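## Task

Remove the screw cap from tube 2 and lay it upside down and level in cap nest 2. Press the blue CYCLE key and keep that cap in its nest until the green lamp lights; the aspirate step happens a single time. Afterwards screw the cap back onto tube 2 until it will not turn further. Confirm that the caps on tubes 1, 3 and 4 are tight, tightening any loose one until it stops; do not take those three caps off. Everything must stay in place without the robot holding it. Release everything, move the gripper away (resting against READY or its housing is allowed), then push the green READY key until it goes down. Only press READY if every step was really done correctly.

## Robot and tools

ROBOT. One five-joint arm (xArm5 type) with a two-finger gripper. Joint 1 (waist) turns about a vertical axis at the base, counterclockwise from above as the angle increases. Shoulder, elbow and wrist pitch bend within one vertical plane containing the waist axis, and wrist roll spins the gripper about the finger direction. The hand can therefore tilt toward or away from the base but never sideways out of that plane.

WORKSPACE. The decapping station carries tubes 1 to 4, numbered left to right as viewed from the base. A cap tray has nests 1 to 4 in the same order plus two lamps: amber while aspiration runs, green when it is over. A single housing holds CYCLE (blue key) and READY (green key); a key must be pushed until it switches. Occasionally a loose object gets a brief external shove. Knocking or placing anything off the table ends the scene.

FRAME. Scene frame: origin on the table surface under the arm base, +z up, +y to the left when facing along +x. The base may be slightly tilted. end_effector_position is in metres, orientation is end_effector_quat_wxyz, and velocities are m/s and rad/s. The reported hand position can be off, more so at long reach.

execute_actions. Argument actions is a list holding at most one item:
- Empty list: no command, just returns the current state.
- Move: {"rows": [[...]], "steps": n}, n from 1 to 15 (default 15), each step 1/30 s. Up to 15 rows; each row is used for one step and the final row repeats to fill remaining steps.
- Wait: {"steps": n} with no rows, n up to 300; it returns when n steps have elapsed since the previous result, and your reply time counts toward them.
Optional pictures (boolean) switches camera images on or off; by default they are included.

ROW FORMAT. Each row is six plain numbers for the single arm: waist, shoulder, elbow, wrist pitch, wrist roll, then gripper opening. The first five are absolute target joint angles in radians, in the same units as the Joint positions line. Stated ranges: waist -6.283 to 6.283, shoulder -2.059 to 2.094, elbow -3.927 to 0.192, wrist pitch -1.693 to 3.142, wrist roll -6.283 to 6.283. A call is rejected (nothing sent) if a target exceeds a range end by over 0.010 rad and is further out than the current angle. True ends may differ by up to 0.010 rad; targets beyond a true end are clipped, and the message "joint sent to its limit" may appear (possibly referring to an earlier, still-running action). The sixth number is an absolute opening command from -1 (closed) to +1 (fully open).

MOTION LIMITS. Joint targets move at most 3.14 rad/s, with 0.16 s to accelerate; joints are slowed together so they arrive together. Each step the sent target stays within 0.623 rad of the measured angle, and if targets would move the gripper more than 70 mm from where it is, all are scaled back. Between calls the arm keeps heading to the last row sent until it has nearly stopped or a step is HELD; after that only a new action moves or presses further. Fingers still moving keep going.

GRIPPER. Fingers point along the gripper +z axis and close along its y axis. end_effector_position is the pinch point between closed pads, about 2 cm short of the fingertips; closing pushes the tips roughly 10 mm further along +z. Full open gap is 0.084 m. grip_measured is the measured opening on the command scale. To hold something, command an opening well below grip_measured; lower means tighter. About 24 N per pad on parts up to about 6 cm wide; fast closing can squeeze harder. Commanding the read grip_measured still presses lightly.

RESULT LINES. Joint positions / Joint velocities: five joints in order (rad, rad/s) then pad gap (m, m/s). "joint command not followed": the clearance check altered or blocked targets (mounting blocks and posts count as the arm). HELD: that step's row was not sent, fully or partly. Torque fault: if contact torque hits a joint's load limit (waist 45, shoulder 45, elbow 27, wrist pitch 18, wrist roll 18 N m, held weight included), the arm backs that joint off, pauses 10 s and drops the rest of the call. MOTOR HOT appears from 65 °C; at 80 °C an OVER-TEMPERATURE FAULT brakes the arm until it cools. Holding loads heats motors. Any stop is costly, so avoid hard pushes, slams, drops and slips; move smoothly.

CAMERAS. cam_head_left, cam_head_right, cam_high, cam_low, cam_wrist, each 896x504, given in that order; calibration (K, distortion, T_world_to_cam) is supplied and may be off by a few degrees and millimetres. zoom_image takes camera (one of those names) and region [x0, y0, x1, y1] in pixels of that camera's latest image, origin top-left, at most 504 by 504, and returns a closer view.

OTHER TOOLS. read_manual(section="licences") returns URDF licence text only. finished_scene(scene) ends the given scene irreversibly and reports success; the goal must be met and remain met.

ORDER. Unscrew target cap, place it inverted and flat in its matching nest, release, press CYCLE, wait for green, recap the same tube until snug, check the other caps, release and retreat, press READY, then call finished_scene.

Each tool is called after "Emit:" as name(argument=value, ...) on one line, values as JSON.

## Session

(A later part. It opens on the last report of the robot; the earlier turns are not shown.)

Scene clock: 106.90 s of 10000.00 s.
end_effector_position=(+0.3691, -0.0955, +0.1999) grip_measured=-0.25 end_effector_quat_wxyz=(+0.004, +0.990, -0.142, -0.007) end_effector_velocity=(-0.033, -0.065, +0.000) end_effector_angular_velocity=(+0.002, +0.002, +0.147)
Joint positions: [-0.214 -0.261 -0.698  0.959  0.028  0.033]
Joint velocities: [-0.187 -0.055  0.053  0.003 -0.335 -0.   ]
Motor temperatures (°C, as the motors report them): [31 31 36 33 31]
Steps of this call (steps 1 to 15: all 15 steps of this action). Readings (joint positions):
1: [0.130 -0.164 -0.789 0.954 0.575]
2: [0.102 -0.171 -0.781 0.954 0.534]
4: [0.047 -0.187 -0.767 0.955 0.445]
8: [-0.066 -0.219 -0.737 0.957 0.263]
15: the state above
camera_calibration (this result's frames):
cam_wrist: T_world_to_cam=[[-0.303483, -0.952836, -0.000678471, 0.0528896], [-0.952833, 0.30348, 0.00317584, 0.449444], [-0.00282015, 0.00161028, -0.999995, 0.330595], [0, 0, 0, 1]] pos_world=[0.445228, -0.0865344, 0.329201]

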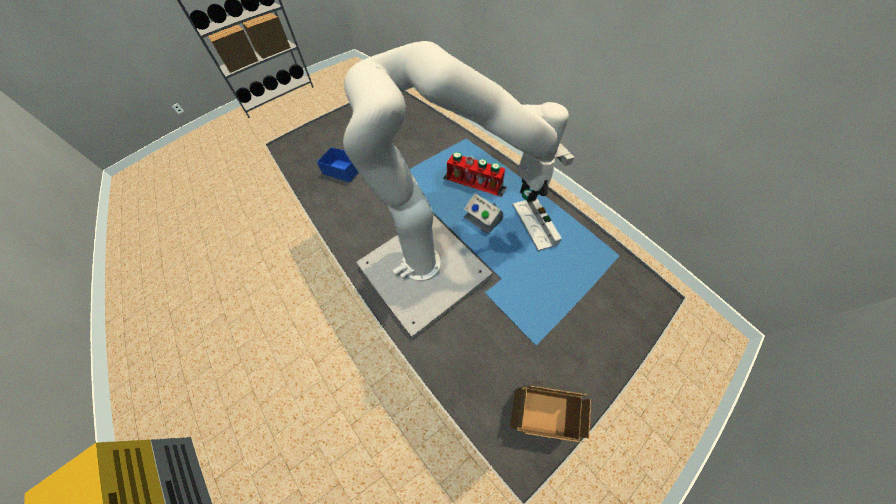

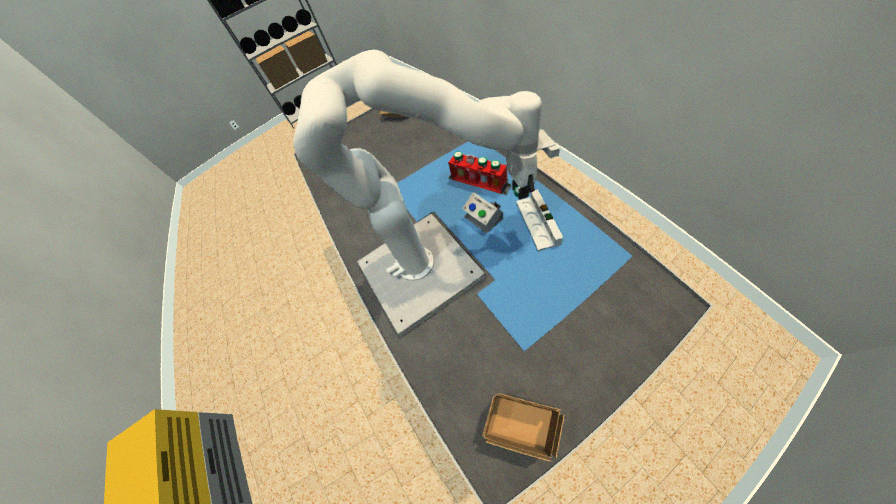

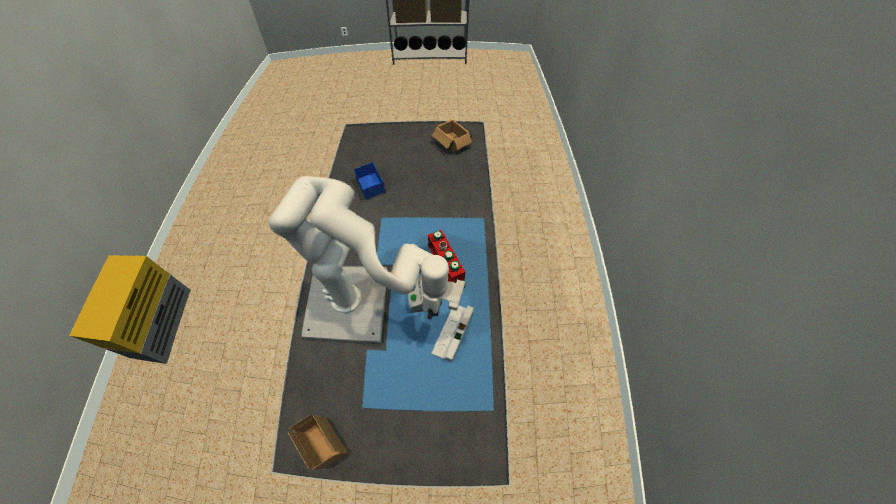

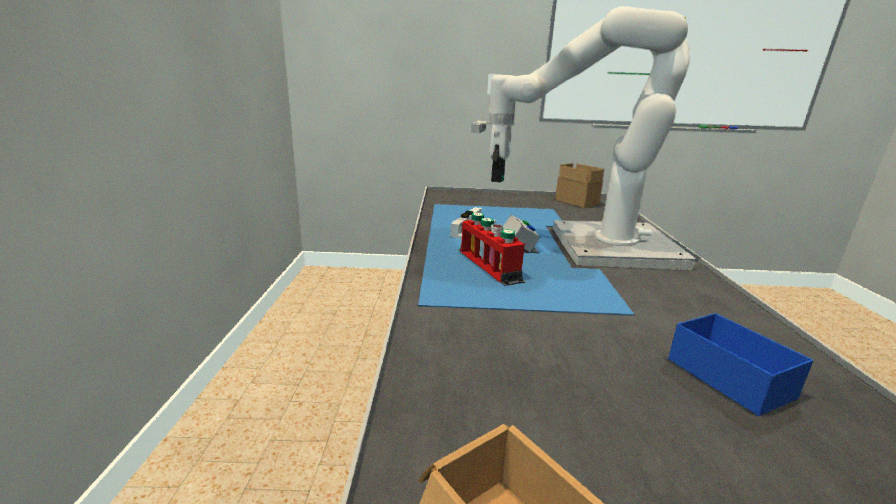

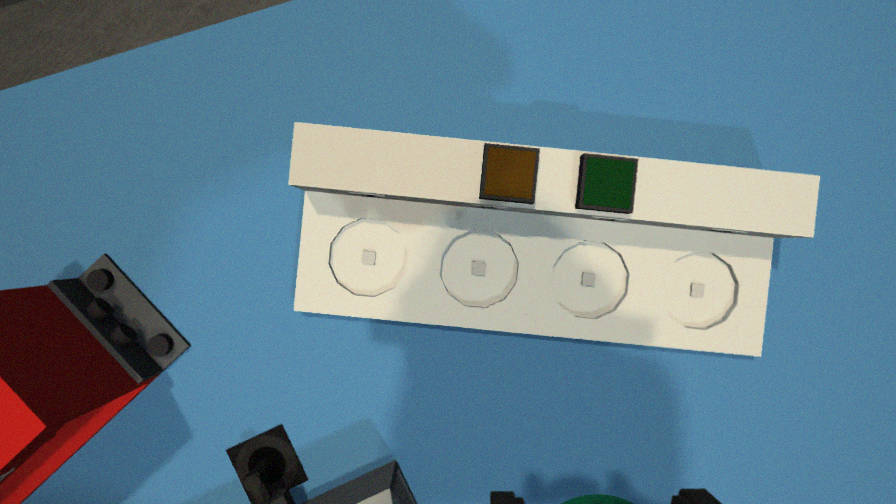

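Emit:
execute_actions(actions=[{"rows":[[-0.167,0.0,-0.88,0.88,0,-0.7]],"steps":15}], pictures=false)

Emit:
execute_actions(actions=[{"rows":[[-0.167,0.2165,-0.809,0.593,0,-0.7]],"steps":15}])

Emit:
zoom_image(camera="cam_head_right", region=[490,160,590,260])

Emit:
zoom_image(camera="cam_high", region=[410,270,500,370])

Scene clock: 113.80 s of 10000.00 s.
end_effector_position=(+0.4342, -0.0917, +0.1704) grip_measured=-0.25 end_effector_quat_wxyz=(+0.004, +0.994, -0.105, -0.007) end_effector_velocity=(+0.013, -0.000, +0.000) end_effector_angular_velocity=(-0.003, -0.016, +0.006)
Joint positions: [-0.168 -0.004 -0.877  0.881  0.     0.033]
Joint velocities: [ 0.006  0.028 -0.031 -0.014 -0.    -0.   ]
Motor temperatures (°C, as the motors report them): [31 31 36 33 31]
Steps of this call (steps 1 to 30: the robot went on to your last target; steps 31 to 192: nothing new was sent; steps 193 to 207: all 15 steps of this action). Readings (joint positions):
193: [-0.230 -0.265 -0.694 0.959 -0.000]
194: [-0.229 -0.262 -0.696 0.958 0.000]
196: [-0.220 -0.223 -0.726 0.946 0.000]
200: [-0.181 -0.060 -0.837 0.898 -0.000]
207: the state above

Scene clock: 114.30 s of 10000.00 s.
end_effector_position=(+0.4358, -0.0927, +0.0715) grip_measured=-0.25 end_effector_quat_wxyz=(+0.004, +0.994, -0.105, -0.007) end_effector_velocity=(+0.019, -0.003, -0.008) end_effector_angular_velocity=(-0.013, -0.063, +0.002)
Joint positions: [-0.167  0.211 -0.811  0.6   -0.     0.033]
Joint velocities: [ 0.001  0.038 -0.007 -0.096  0.     0.   ]
Motor temperatures (°C, as the motors report them): [31 31 36 33 31]
Steps of this call (steps 1 to 15: all 15 steps of this action). Readings (joint positions):
1: [-0.168 -0.003 -0.878 0.881 0.000]
2: [-0.168 -0.001 -0.878 0.877 0.000]
4: [-0.167 0.027 -0.873 0.834 -0.000]
8: [-0.167 0.139 -0.832 0.698 0.000]
15: the state above
camera_calibration (this result's frames):
cam_wrist: T_world_to_cam=[[-0.23118, -0.97291, -0.00156277, 0.0424752], [-0.972902, 0.231171, 0.00453838, 0.514488], [-0.00405417, 0.0025696, -0.999988, 0.202976], [0, 0, 0, 1]] pos_world=[0.511189, -0.0781318, 0.200705]

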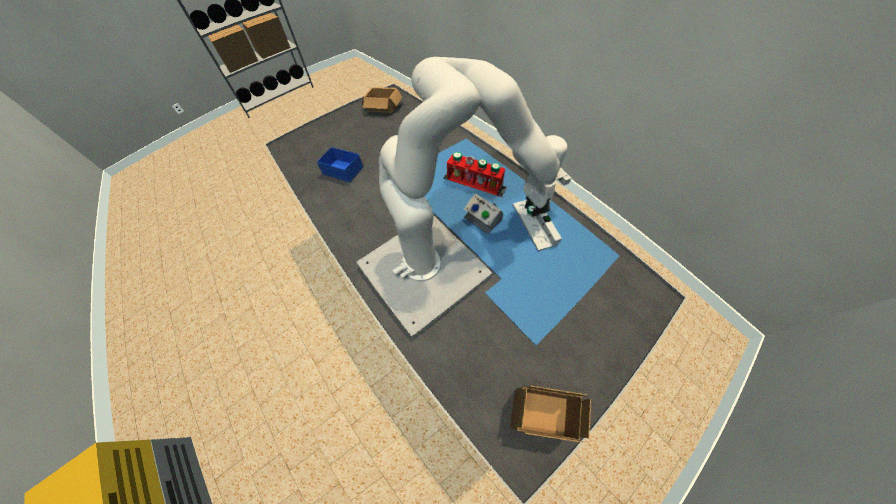

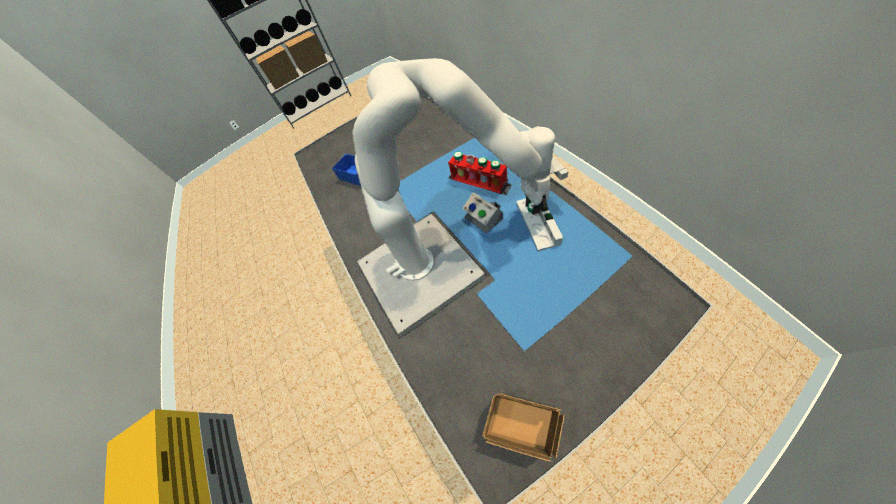

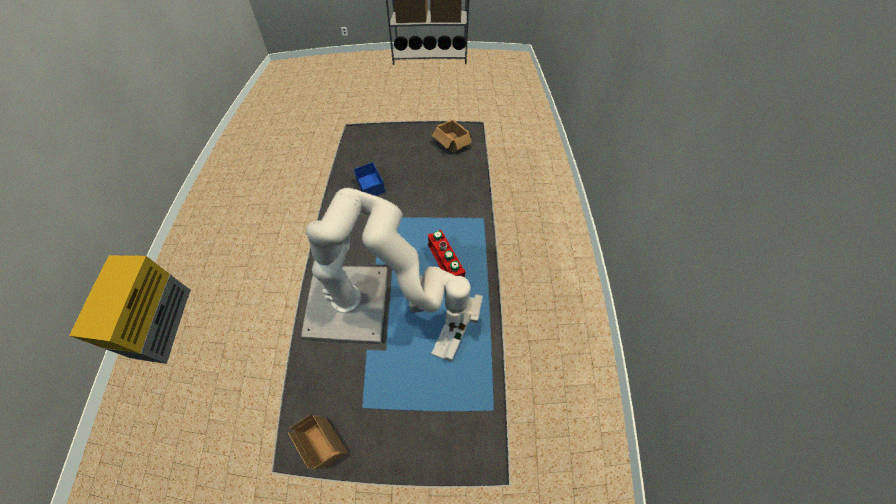

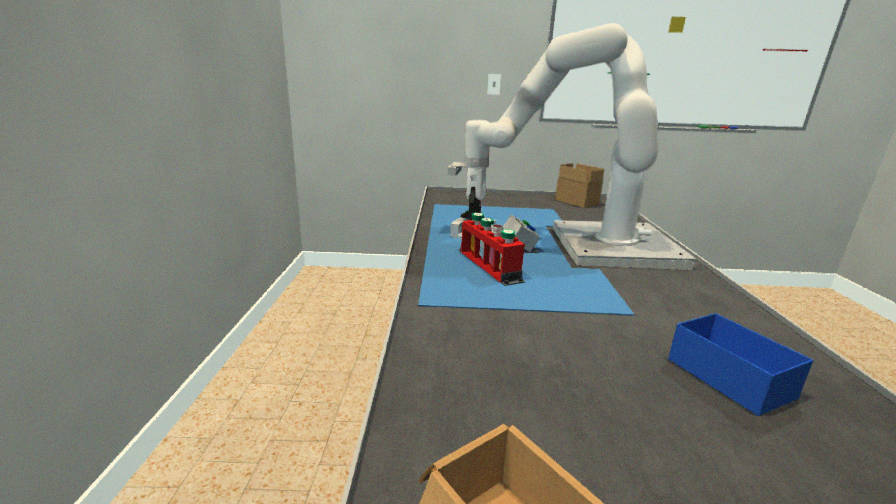

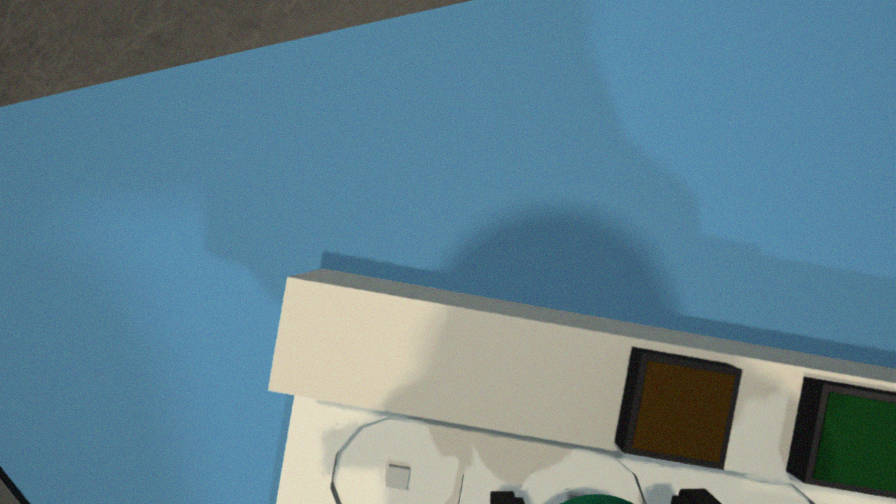

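Region (490, 160, 590, 260) of cam_head_right's 896x504 image, scaled by 5.040, with more detail than that image has.

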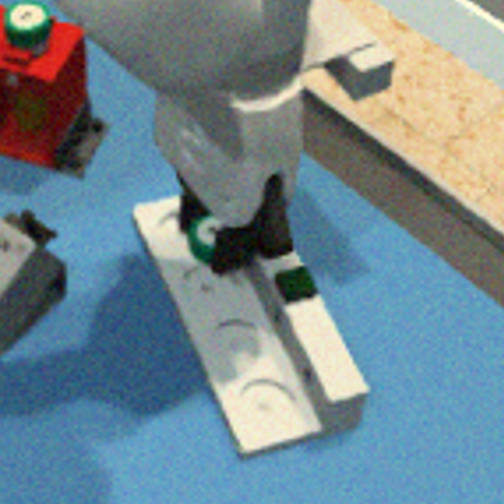

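Region (410, 270, 500, 370) of cam_high's 896x504 image, scaled by 5.040, with more detail than that image has; it fills the left 454 columns of this view, and the rest is white.

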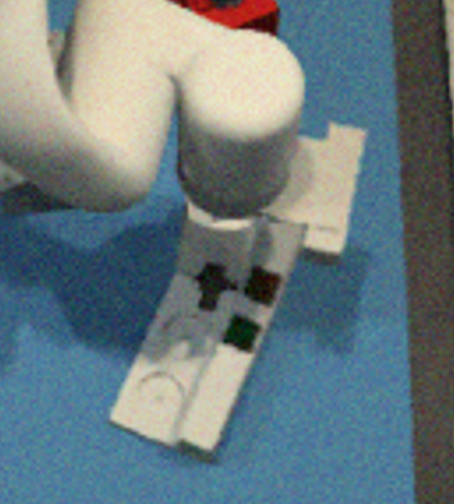

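Emit:
execute_actions(actions=[{"rows":[[-0.167,0.27,-0.808,0.538,0,-0.7]],"steps":15}])

Emit:
zoom_image(camera="cam_wrist", region=[392,220,896,504])

Emit:
zoom_image(camera="cam_head_right", region=[350,150,650,350])

Scene clock: 128.63 s of 10000.00 s.
end_effector_position=(+0.4362, -0.0929, +0.0495) grip_measured=-0.25 end_effector_quat_wxyz=(+0.004, +0.994, -0.105, -0.006) end_effector_velocity=(-0.001, -0.000, -0.002) end_effector_angular_velocity=(+0.001, +0.003, -0.000)
Joint positions: [-0.167  0.269 -0.808  0.538  0.     0.033]
Joint velocities: [-0.001  0.005  0.001 -0.003 -0.001  0.   ]
Motor temperatures (°C, as the motors report them): [31 31 36 33 31]
Steps of this call (steps 1 to 15: the robot went on to your last target; steps 16 to 415: nothing new was sent; steps 416 to 430: all 15 steps of this action). Readings (joint positions):
416: [-0.167 0.217 -0.809 0.593 -0.000]
417: [-0.167 0.219 -0.809 0.590 -0.000]
419: [-0.167 0.237 -0.810 0.569 0.000]
423: [-0.167 0.265 -0.806 0.545 -0.000]
430: the state above
camera_calibration (this result's frames):
cam_wrist: T_world_to_cam=[[-0.231113, -0.972926, -0.00159513, 0.0422324], [-0.972923, 0.231107, 0.00315901, 0.515095], [-0.00270483, 0.00228202, -0.999994, 0.180394], [0, 0, 0, 1]] pos_world=[0.511397, -0.0783647, 0.178833]

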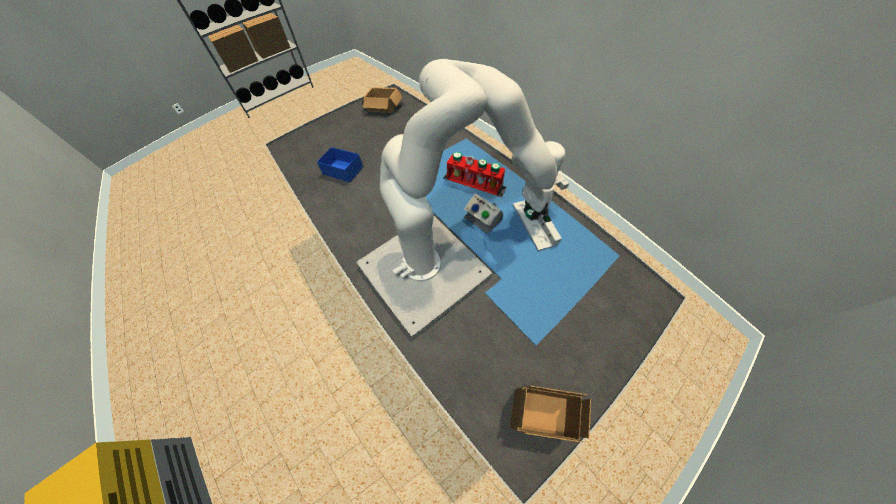

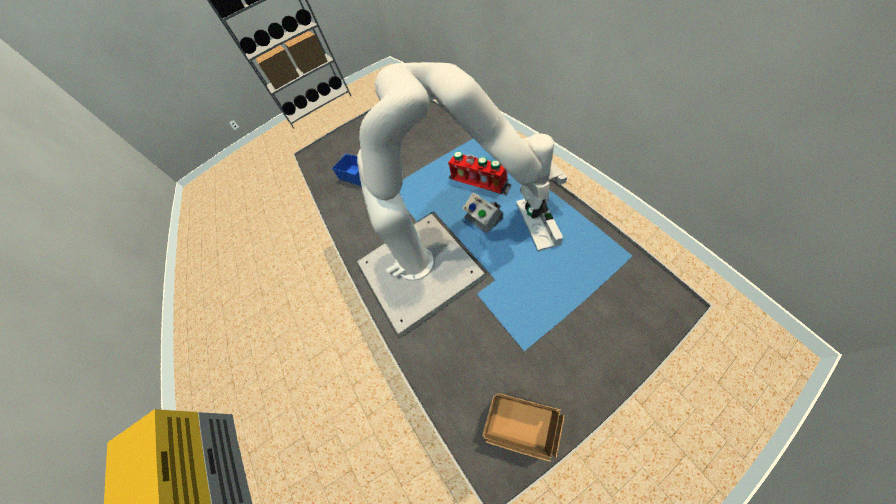

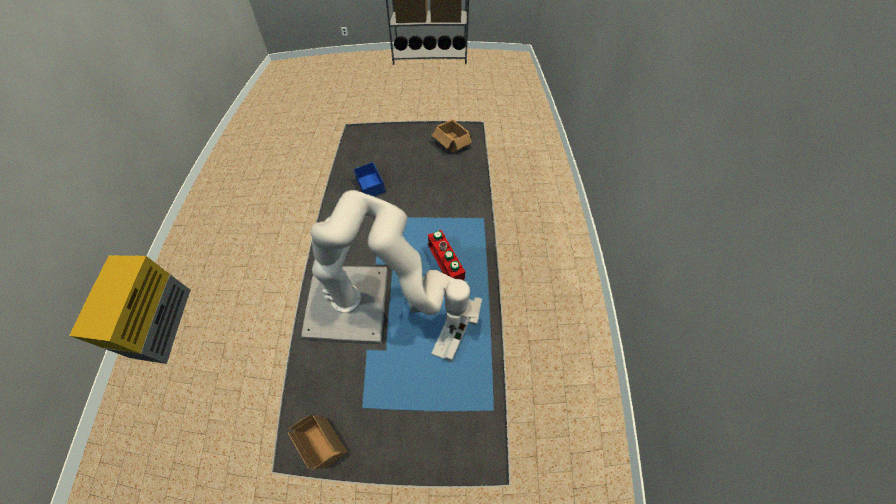

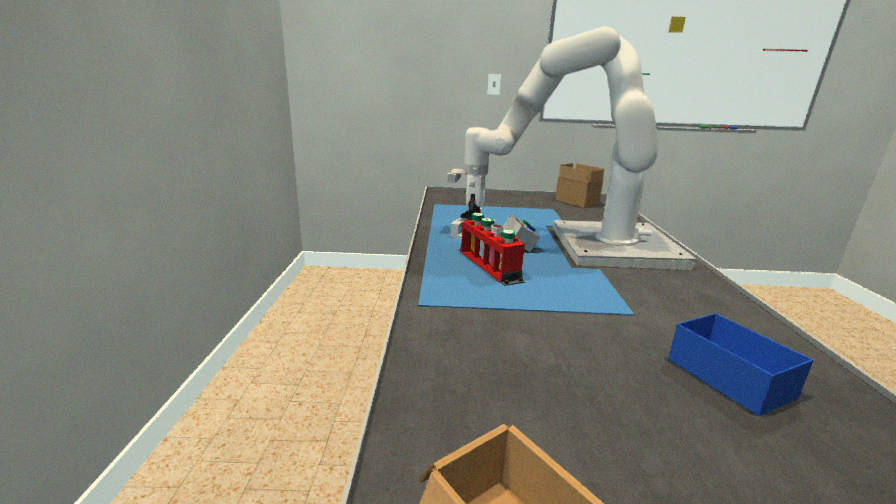

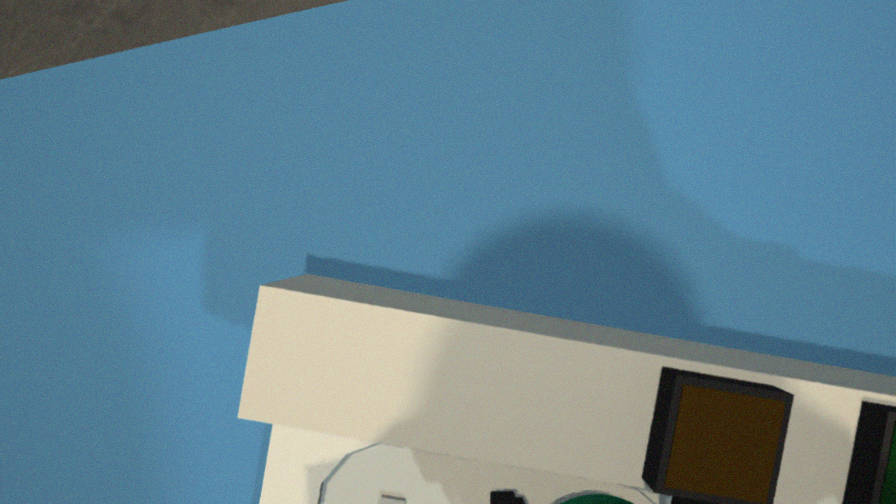

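Region (392, 220, 896, 504) of cam_wrist's 896x504 image, scaled by 1.000; it fills the top 284 rows of this view, and the rest is white.

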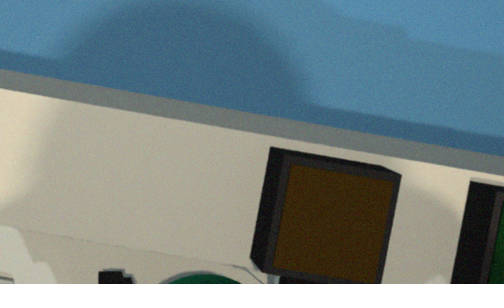

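Region (350, 150, 650, 350) of cam_head_right's 896x504 image, scaled by 1.680, with more detail than that image has.

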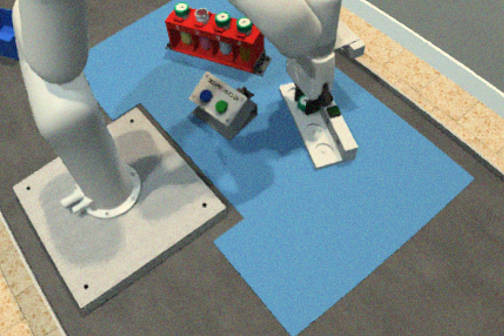

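Emit:
execute_actions(actions=[{"rows":[[-0.167,0.295,-0.807,0.512,0,-0.7]],"steps":12}], pictures=false)

Emit:
execute_actions(actions=[{"rows":[[-0.167,0.306,-0.806,0.5,0,-0.7]],"steps":12}])

Emit:
zoom_image(camera="cam_head_right", region=[490,170,590,250])

Emit:
zoom_image(camera="cam_high", region=[410,280,510,360])

Scene clock: 133.20 s of 10000.00 s.
end_effector_position=(+0.4357, -0.0929, +0.0399) grip_measured=-0.25 end_effector_quat_wxyz=(+0.004, +0.994, -0.105, -0.007) end_effector_velocity=(+0.002, -0.001, -0.000) end_effector_angular_velocity=(-0.002, -0.007, -0.004)
Joint positions: [-0.167  0.294 -0.807  0.513 -0.     0.033]
Joint velocities: [-0.002  0.004 -0.002 -0.009  0.002  0.   ]
Motor temperatures (°C, as the motors report them): [31 31 36 33 31]
Steps of this call (steps 1 to 15: the robot went on to your last target; steps 16 to 125: nothing new was sent; steps 126 to 137: all 12 steps of this action). Readings (joint positions):
126: [-0.167 0.270 -0.808 0.538 0.000]
127: [-0.167 0.272 -0.808 0.535 -0.000]
129: [-0.167 0.281 -0.808 0.525 0.000]
133: [-0.167 0.293 -0.806 0.515 -0.000]
137: the state above

Scene clock: 133.60 s of 10000.00 s.
end_effector_position=(+0.4359, -0.0930, +0.0361) grip_measured=-0.25 end_effector_quat_wxyz=(+0.004, +0.994, -0.105, -0.006) end_effector_velocity=(+0.000, -0.001, -0.001) end_effector_angular_velocity=(-0.000, -0.002, -0.001)
Joint positions: [-0.167  0.305 -0.807  0.5   -0.     0.033]
Joint velocities: [-0.001  0.002 -0.    -0.004 -0.     0.   ]
Motor temperatures (°C, as the motors report them): [31 31 36 33 31]
Steps of this call (steps 1 to 12: all 12 steps of this action). Readings (joint positions):
1: [-0.167 0.295 -0.807 0.512 0.000]
2: [-0.167 0.295 -0.807 0.511 -0.000]
4: [-0.167 0.300 -0.807 0.506 0.000]
8: [-0.167 0.304 -0.807 0.501 -0.000]
12: the state above
camera_calibration (this result's frames):
cam_wrist: T_world_to_cam=[[-0.231066, -0.972937, -0.00162383, 0.0420526], [-0.972937, 0.231063, 0.0019243, 0.514918], [-0.00149702, 0.00202452, -0.999997, 0.166493], [0, 0, 0, 1]] pos_world=[0.510949, -0.0784009, 0.16557]

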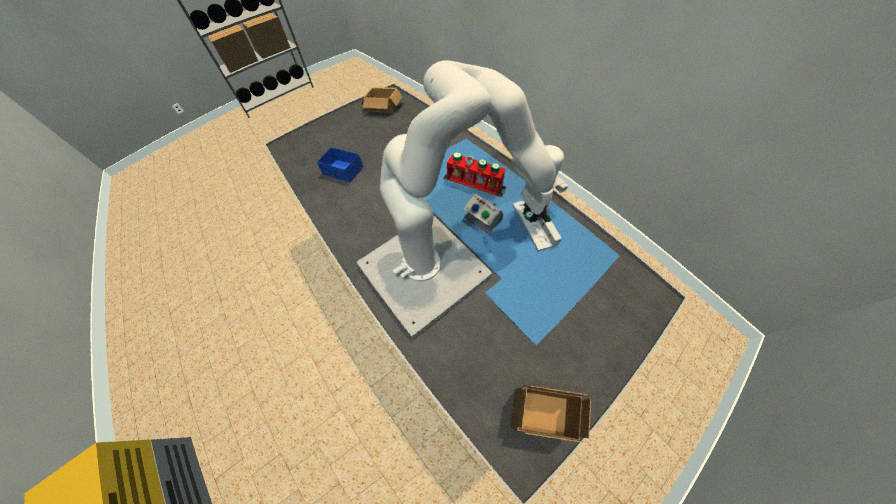

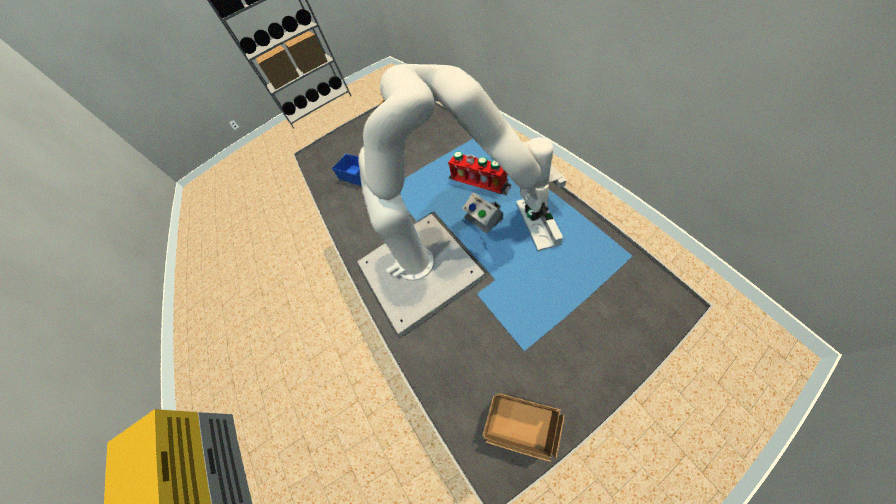

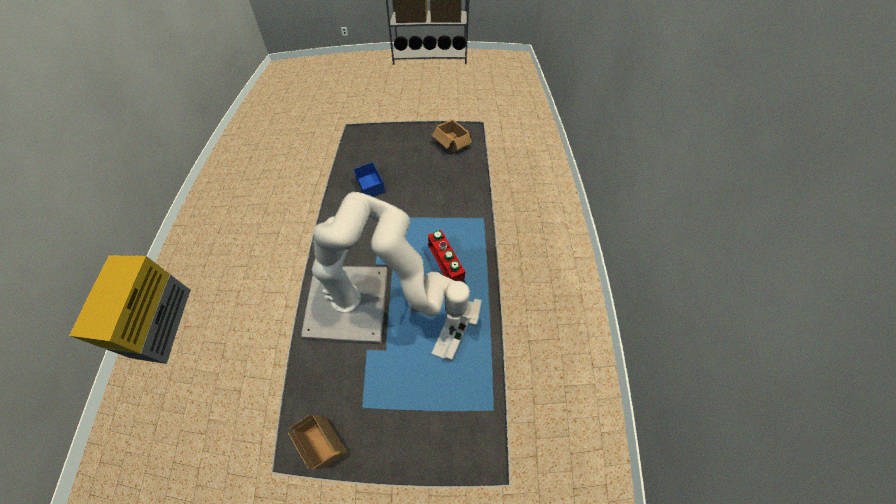

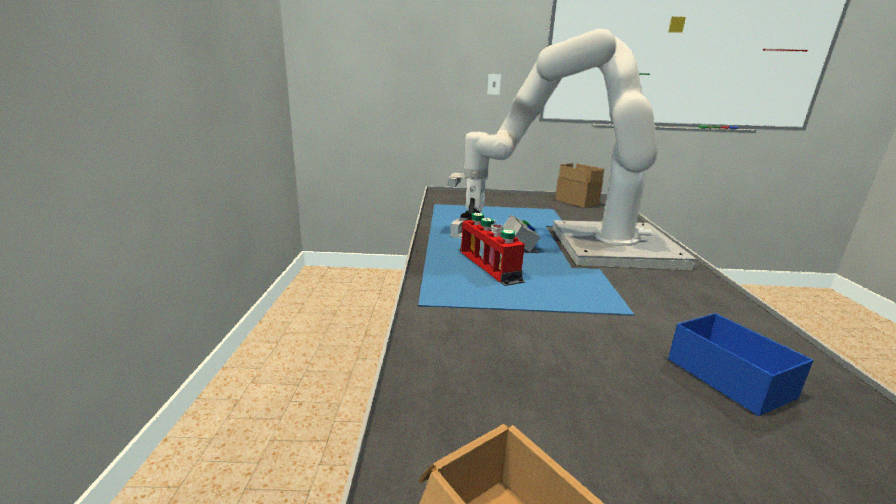

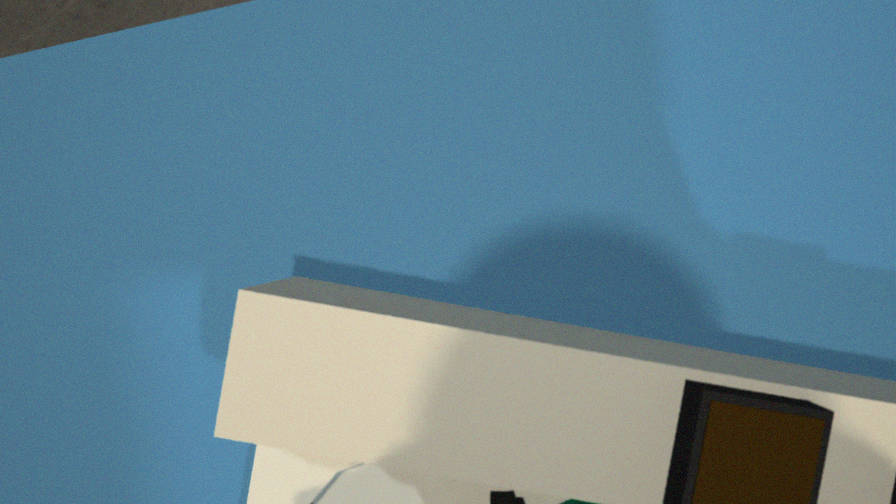

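Region (490, 170, 590, 250) of cam_head_right's 896x504 image, scaled by 5.040, with more detail than that image has; it fills the top 403 rows of this view, and the rest is white.

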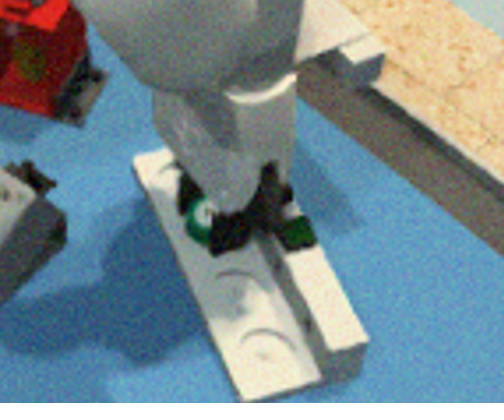

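Region (410, 280, 510, 360) of cam_high's 896x504 image, scaled by 5.040, with more detail than that image has; it fills the top 403 rows of this view, and the rest is white.

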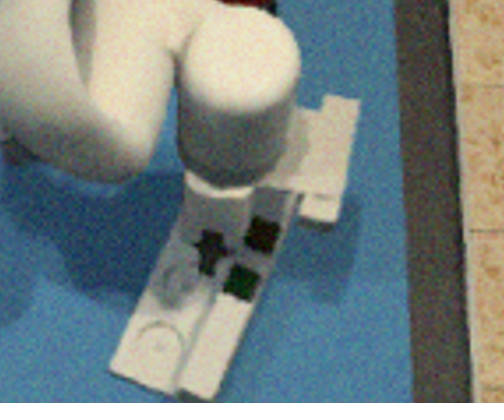

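Emit:
execute_actions(actions=[{"rows":[[-0.167,0.306,-0.806,0.5,0,0.05]],"steps":8}], pictures=false)

Emit:
execute_actions(actions=[{"rows":[[-0.167,0.2165,-0.809,0.593,0,0.05]],"steps":12}], pictures=false)

Emit:
execute_actions(actions=[{"rows":[[-0.167,0.02,-0.75,0.73,0,0.05]],"steps":15}])

Scene clock: 136.33 s of 10000.00 s.
end_effector_position=(+0.4346, -0.0929, +0.0346) grip_measured=+0.03 end_effector_quat_wxyz=(+0.004, +0.994, -0.105, -0.007) end_effector_velocity=(-0.001, +0.002, -0.001) end_effector_angular_velocity=(+0.001, +0.003, +0.005)
Joint positions: [-0.167  0.308 -0.805  0.499  0.     0.045]
Joint velocities: [ 0.005 -0.     0.002  0.001 -0.     0.006]
Motor temperatures (°C, as the motors report them): [31 31 35 33 31]
Steps of this call (steps 1 to 15: the robot went on to your last target; steps 16 to 74: nothing new was sent; steps 75 to 82: all 8 steps of this action). Readings (joint positions):
75: [-0.167 0.306 -0.806 0.500 -0.000]
76: [-0.167 0.306 -0.806 0.500 -0.000]
78: [-0.168 0.307 -0.806 0.499 0.000]
82: the state above

Scene clock: 136.73 s of 10000.00 s.
end_effector_position=(+0.4347, -0.0924, +0.0674) grip_measured=+0.04 end_effector_quat_wxyz=(+0.004, +0.994, -0.105, -0.008) end_effector_velocity=(-0.006, +0.000, +0.005) end_effector_angular_velocity=(+0.003, +0.016, -0.001)
Joint positions: [-0.167  0.22  -0.808  0.591 -0.     0.046]
Joint velocities: [-0.003 -0.021  0.006  0.031 -0.002 -0.   ]
Motor temperatures (°C, as the motors report them): [31 31 35 33 31]
Steps of this call (steps 1 to 12: all 12 steps of this action). Readings (joint positions):
1: [-0.167 0.307 -0.805 0.500 0.000]
2: [-0.167 0.305 -0.805 0.503 0.000]
4: [-0.167 0.281 -0.800 0.536 0.000]
8: [-0.167 0.228 -0.809 0.580 -0.000]
12: the state above

Scene clock: 137.23 s of 10000.00 s.
end_effector_position=(+0.4131, -0.0873, +0.1225) grip_measured=+0.04 end_effector_quat_wxyz=(+0.004, +0.994, -0.105, -0.008) end_effector_velocity=(-0.002, -0.000, +0.006) end_effector_angular_velocity=(+0.000, +0.001, -0.003)
Joint positions: [-0.167  0.023 -0.75   0.729 -0.     0.046]
Joint velocities: [-0.001 -0.019  0.003  0.017  0.001  0.   ]
Motor temperatures (°C, as the motors report them): [31 31 35 33 31]
Steps of this call (steps 1 to 15: all 15 steps of this action). Readings (joint positions):
1: [-0.167 0.219 -0.808 0.592 -0.000]
2: [-0.167 0.216 -0.807 0.595 -0.000]
4: [-0.167 0.179 -0.793 0.625 0.000]
8: [-0.167 0.052 -0.764 0.703 -0.000]
15: the state above
camera_calibration (this result's frames):
cam_wrist: T_world_to_cam=[[-0.231156, -0.972915, -0.0015372, 0.0425164], [-0.972903, 0.231144, 0.00567107, 0.490784], [-0.00516216, 0.00280645, -0.999983, 0.254372], [0, 0, 0, 1]] pos_world=[0.488627, -0.072791, 0.25165]

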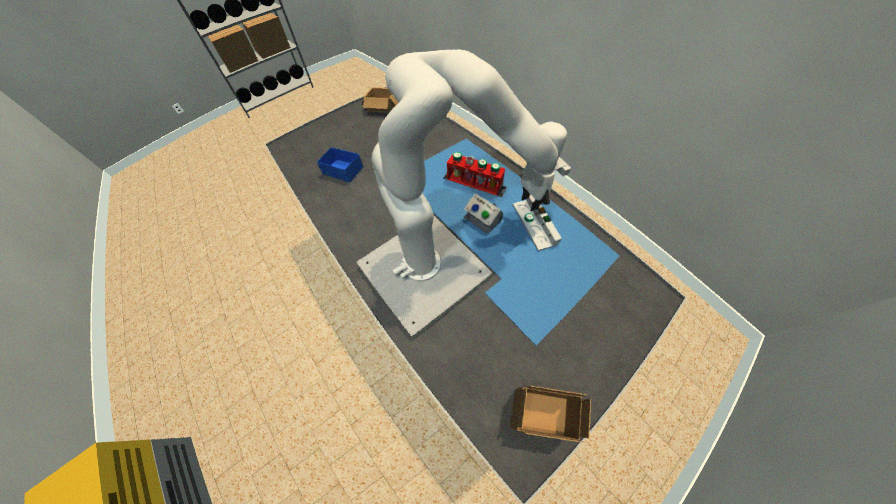

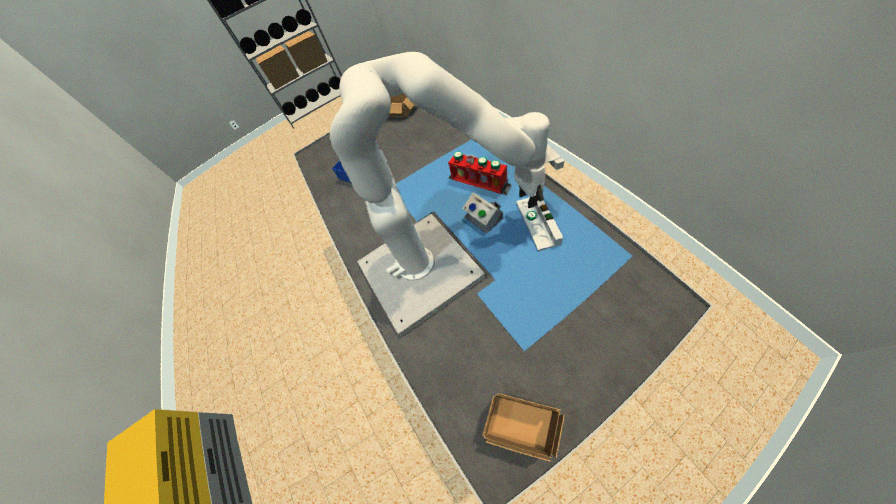

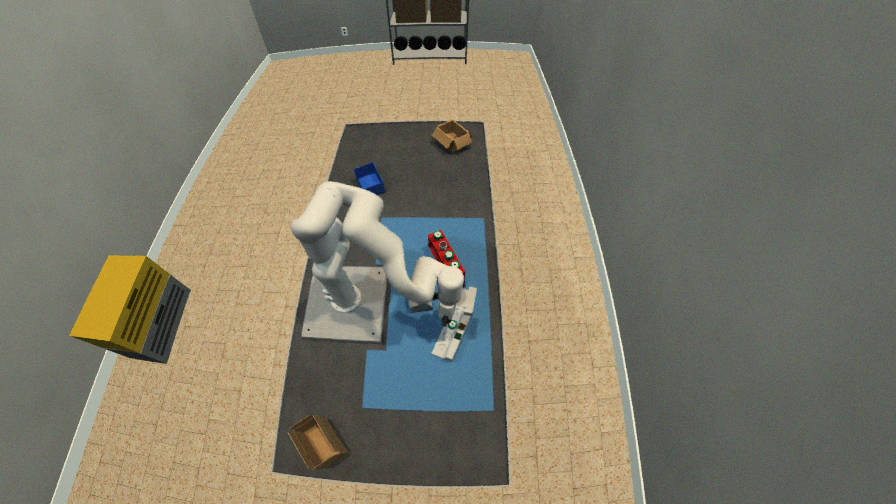

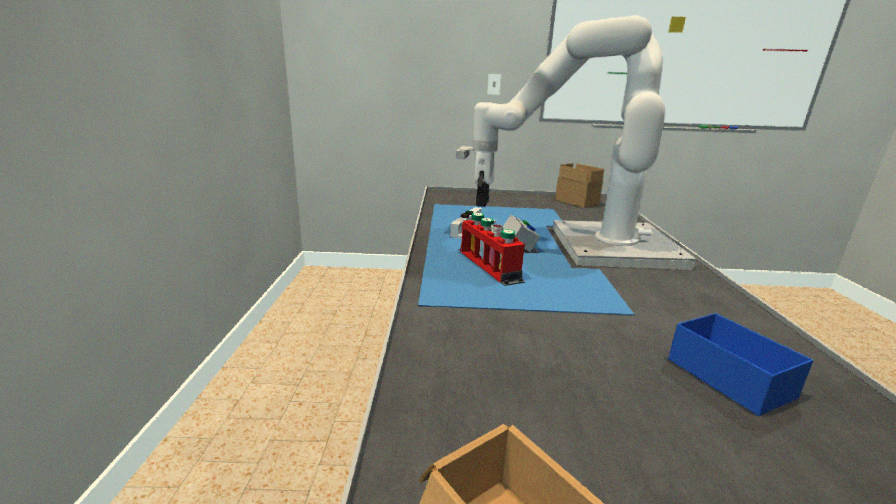

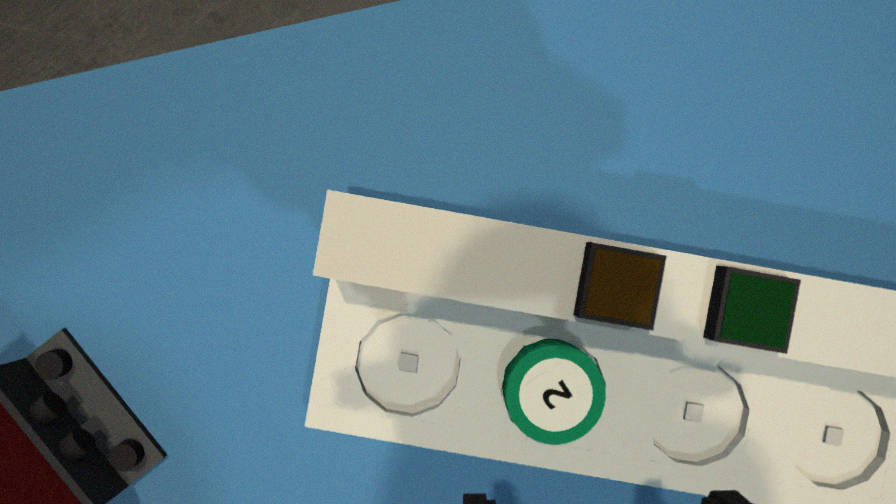

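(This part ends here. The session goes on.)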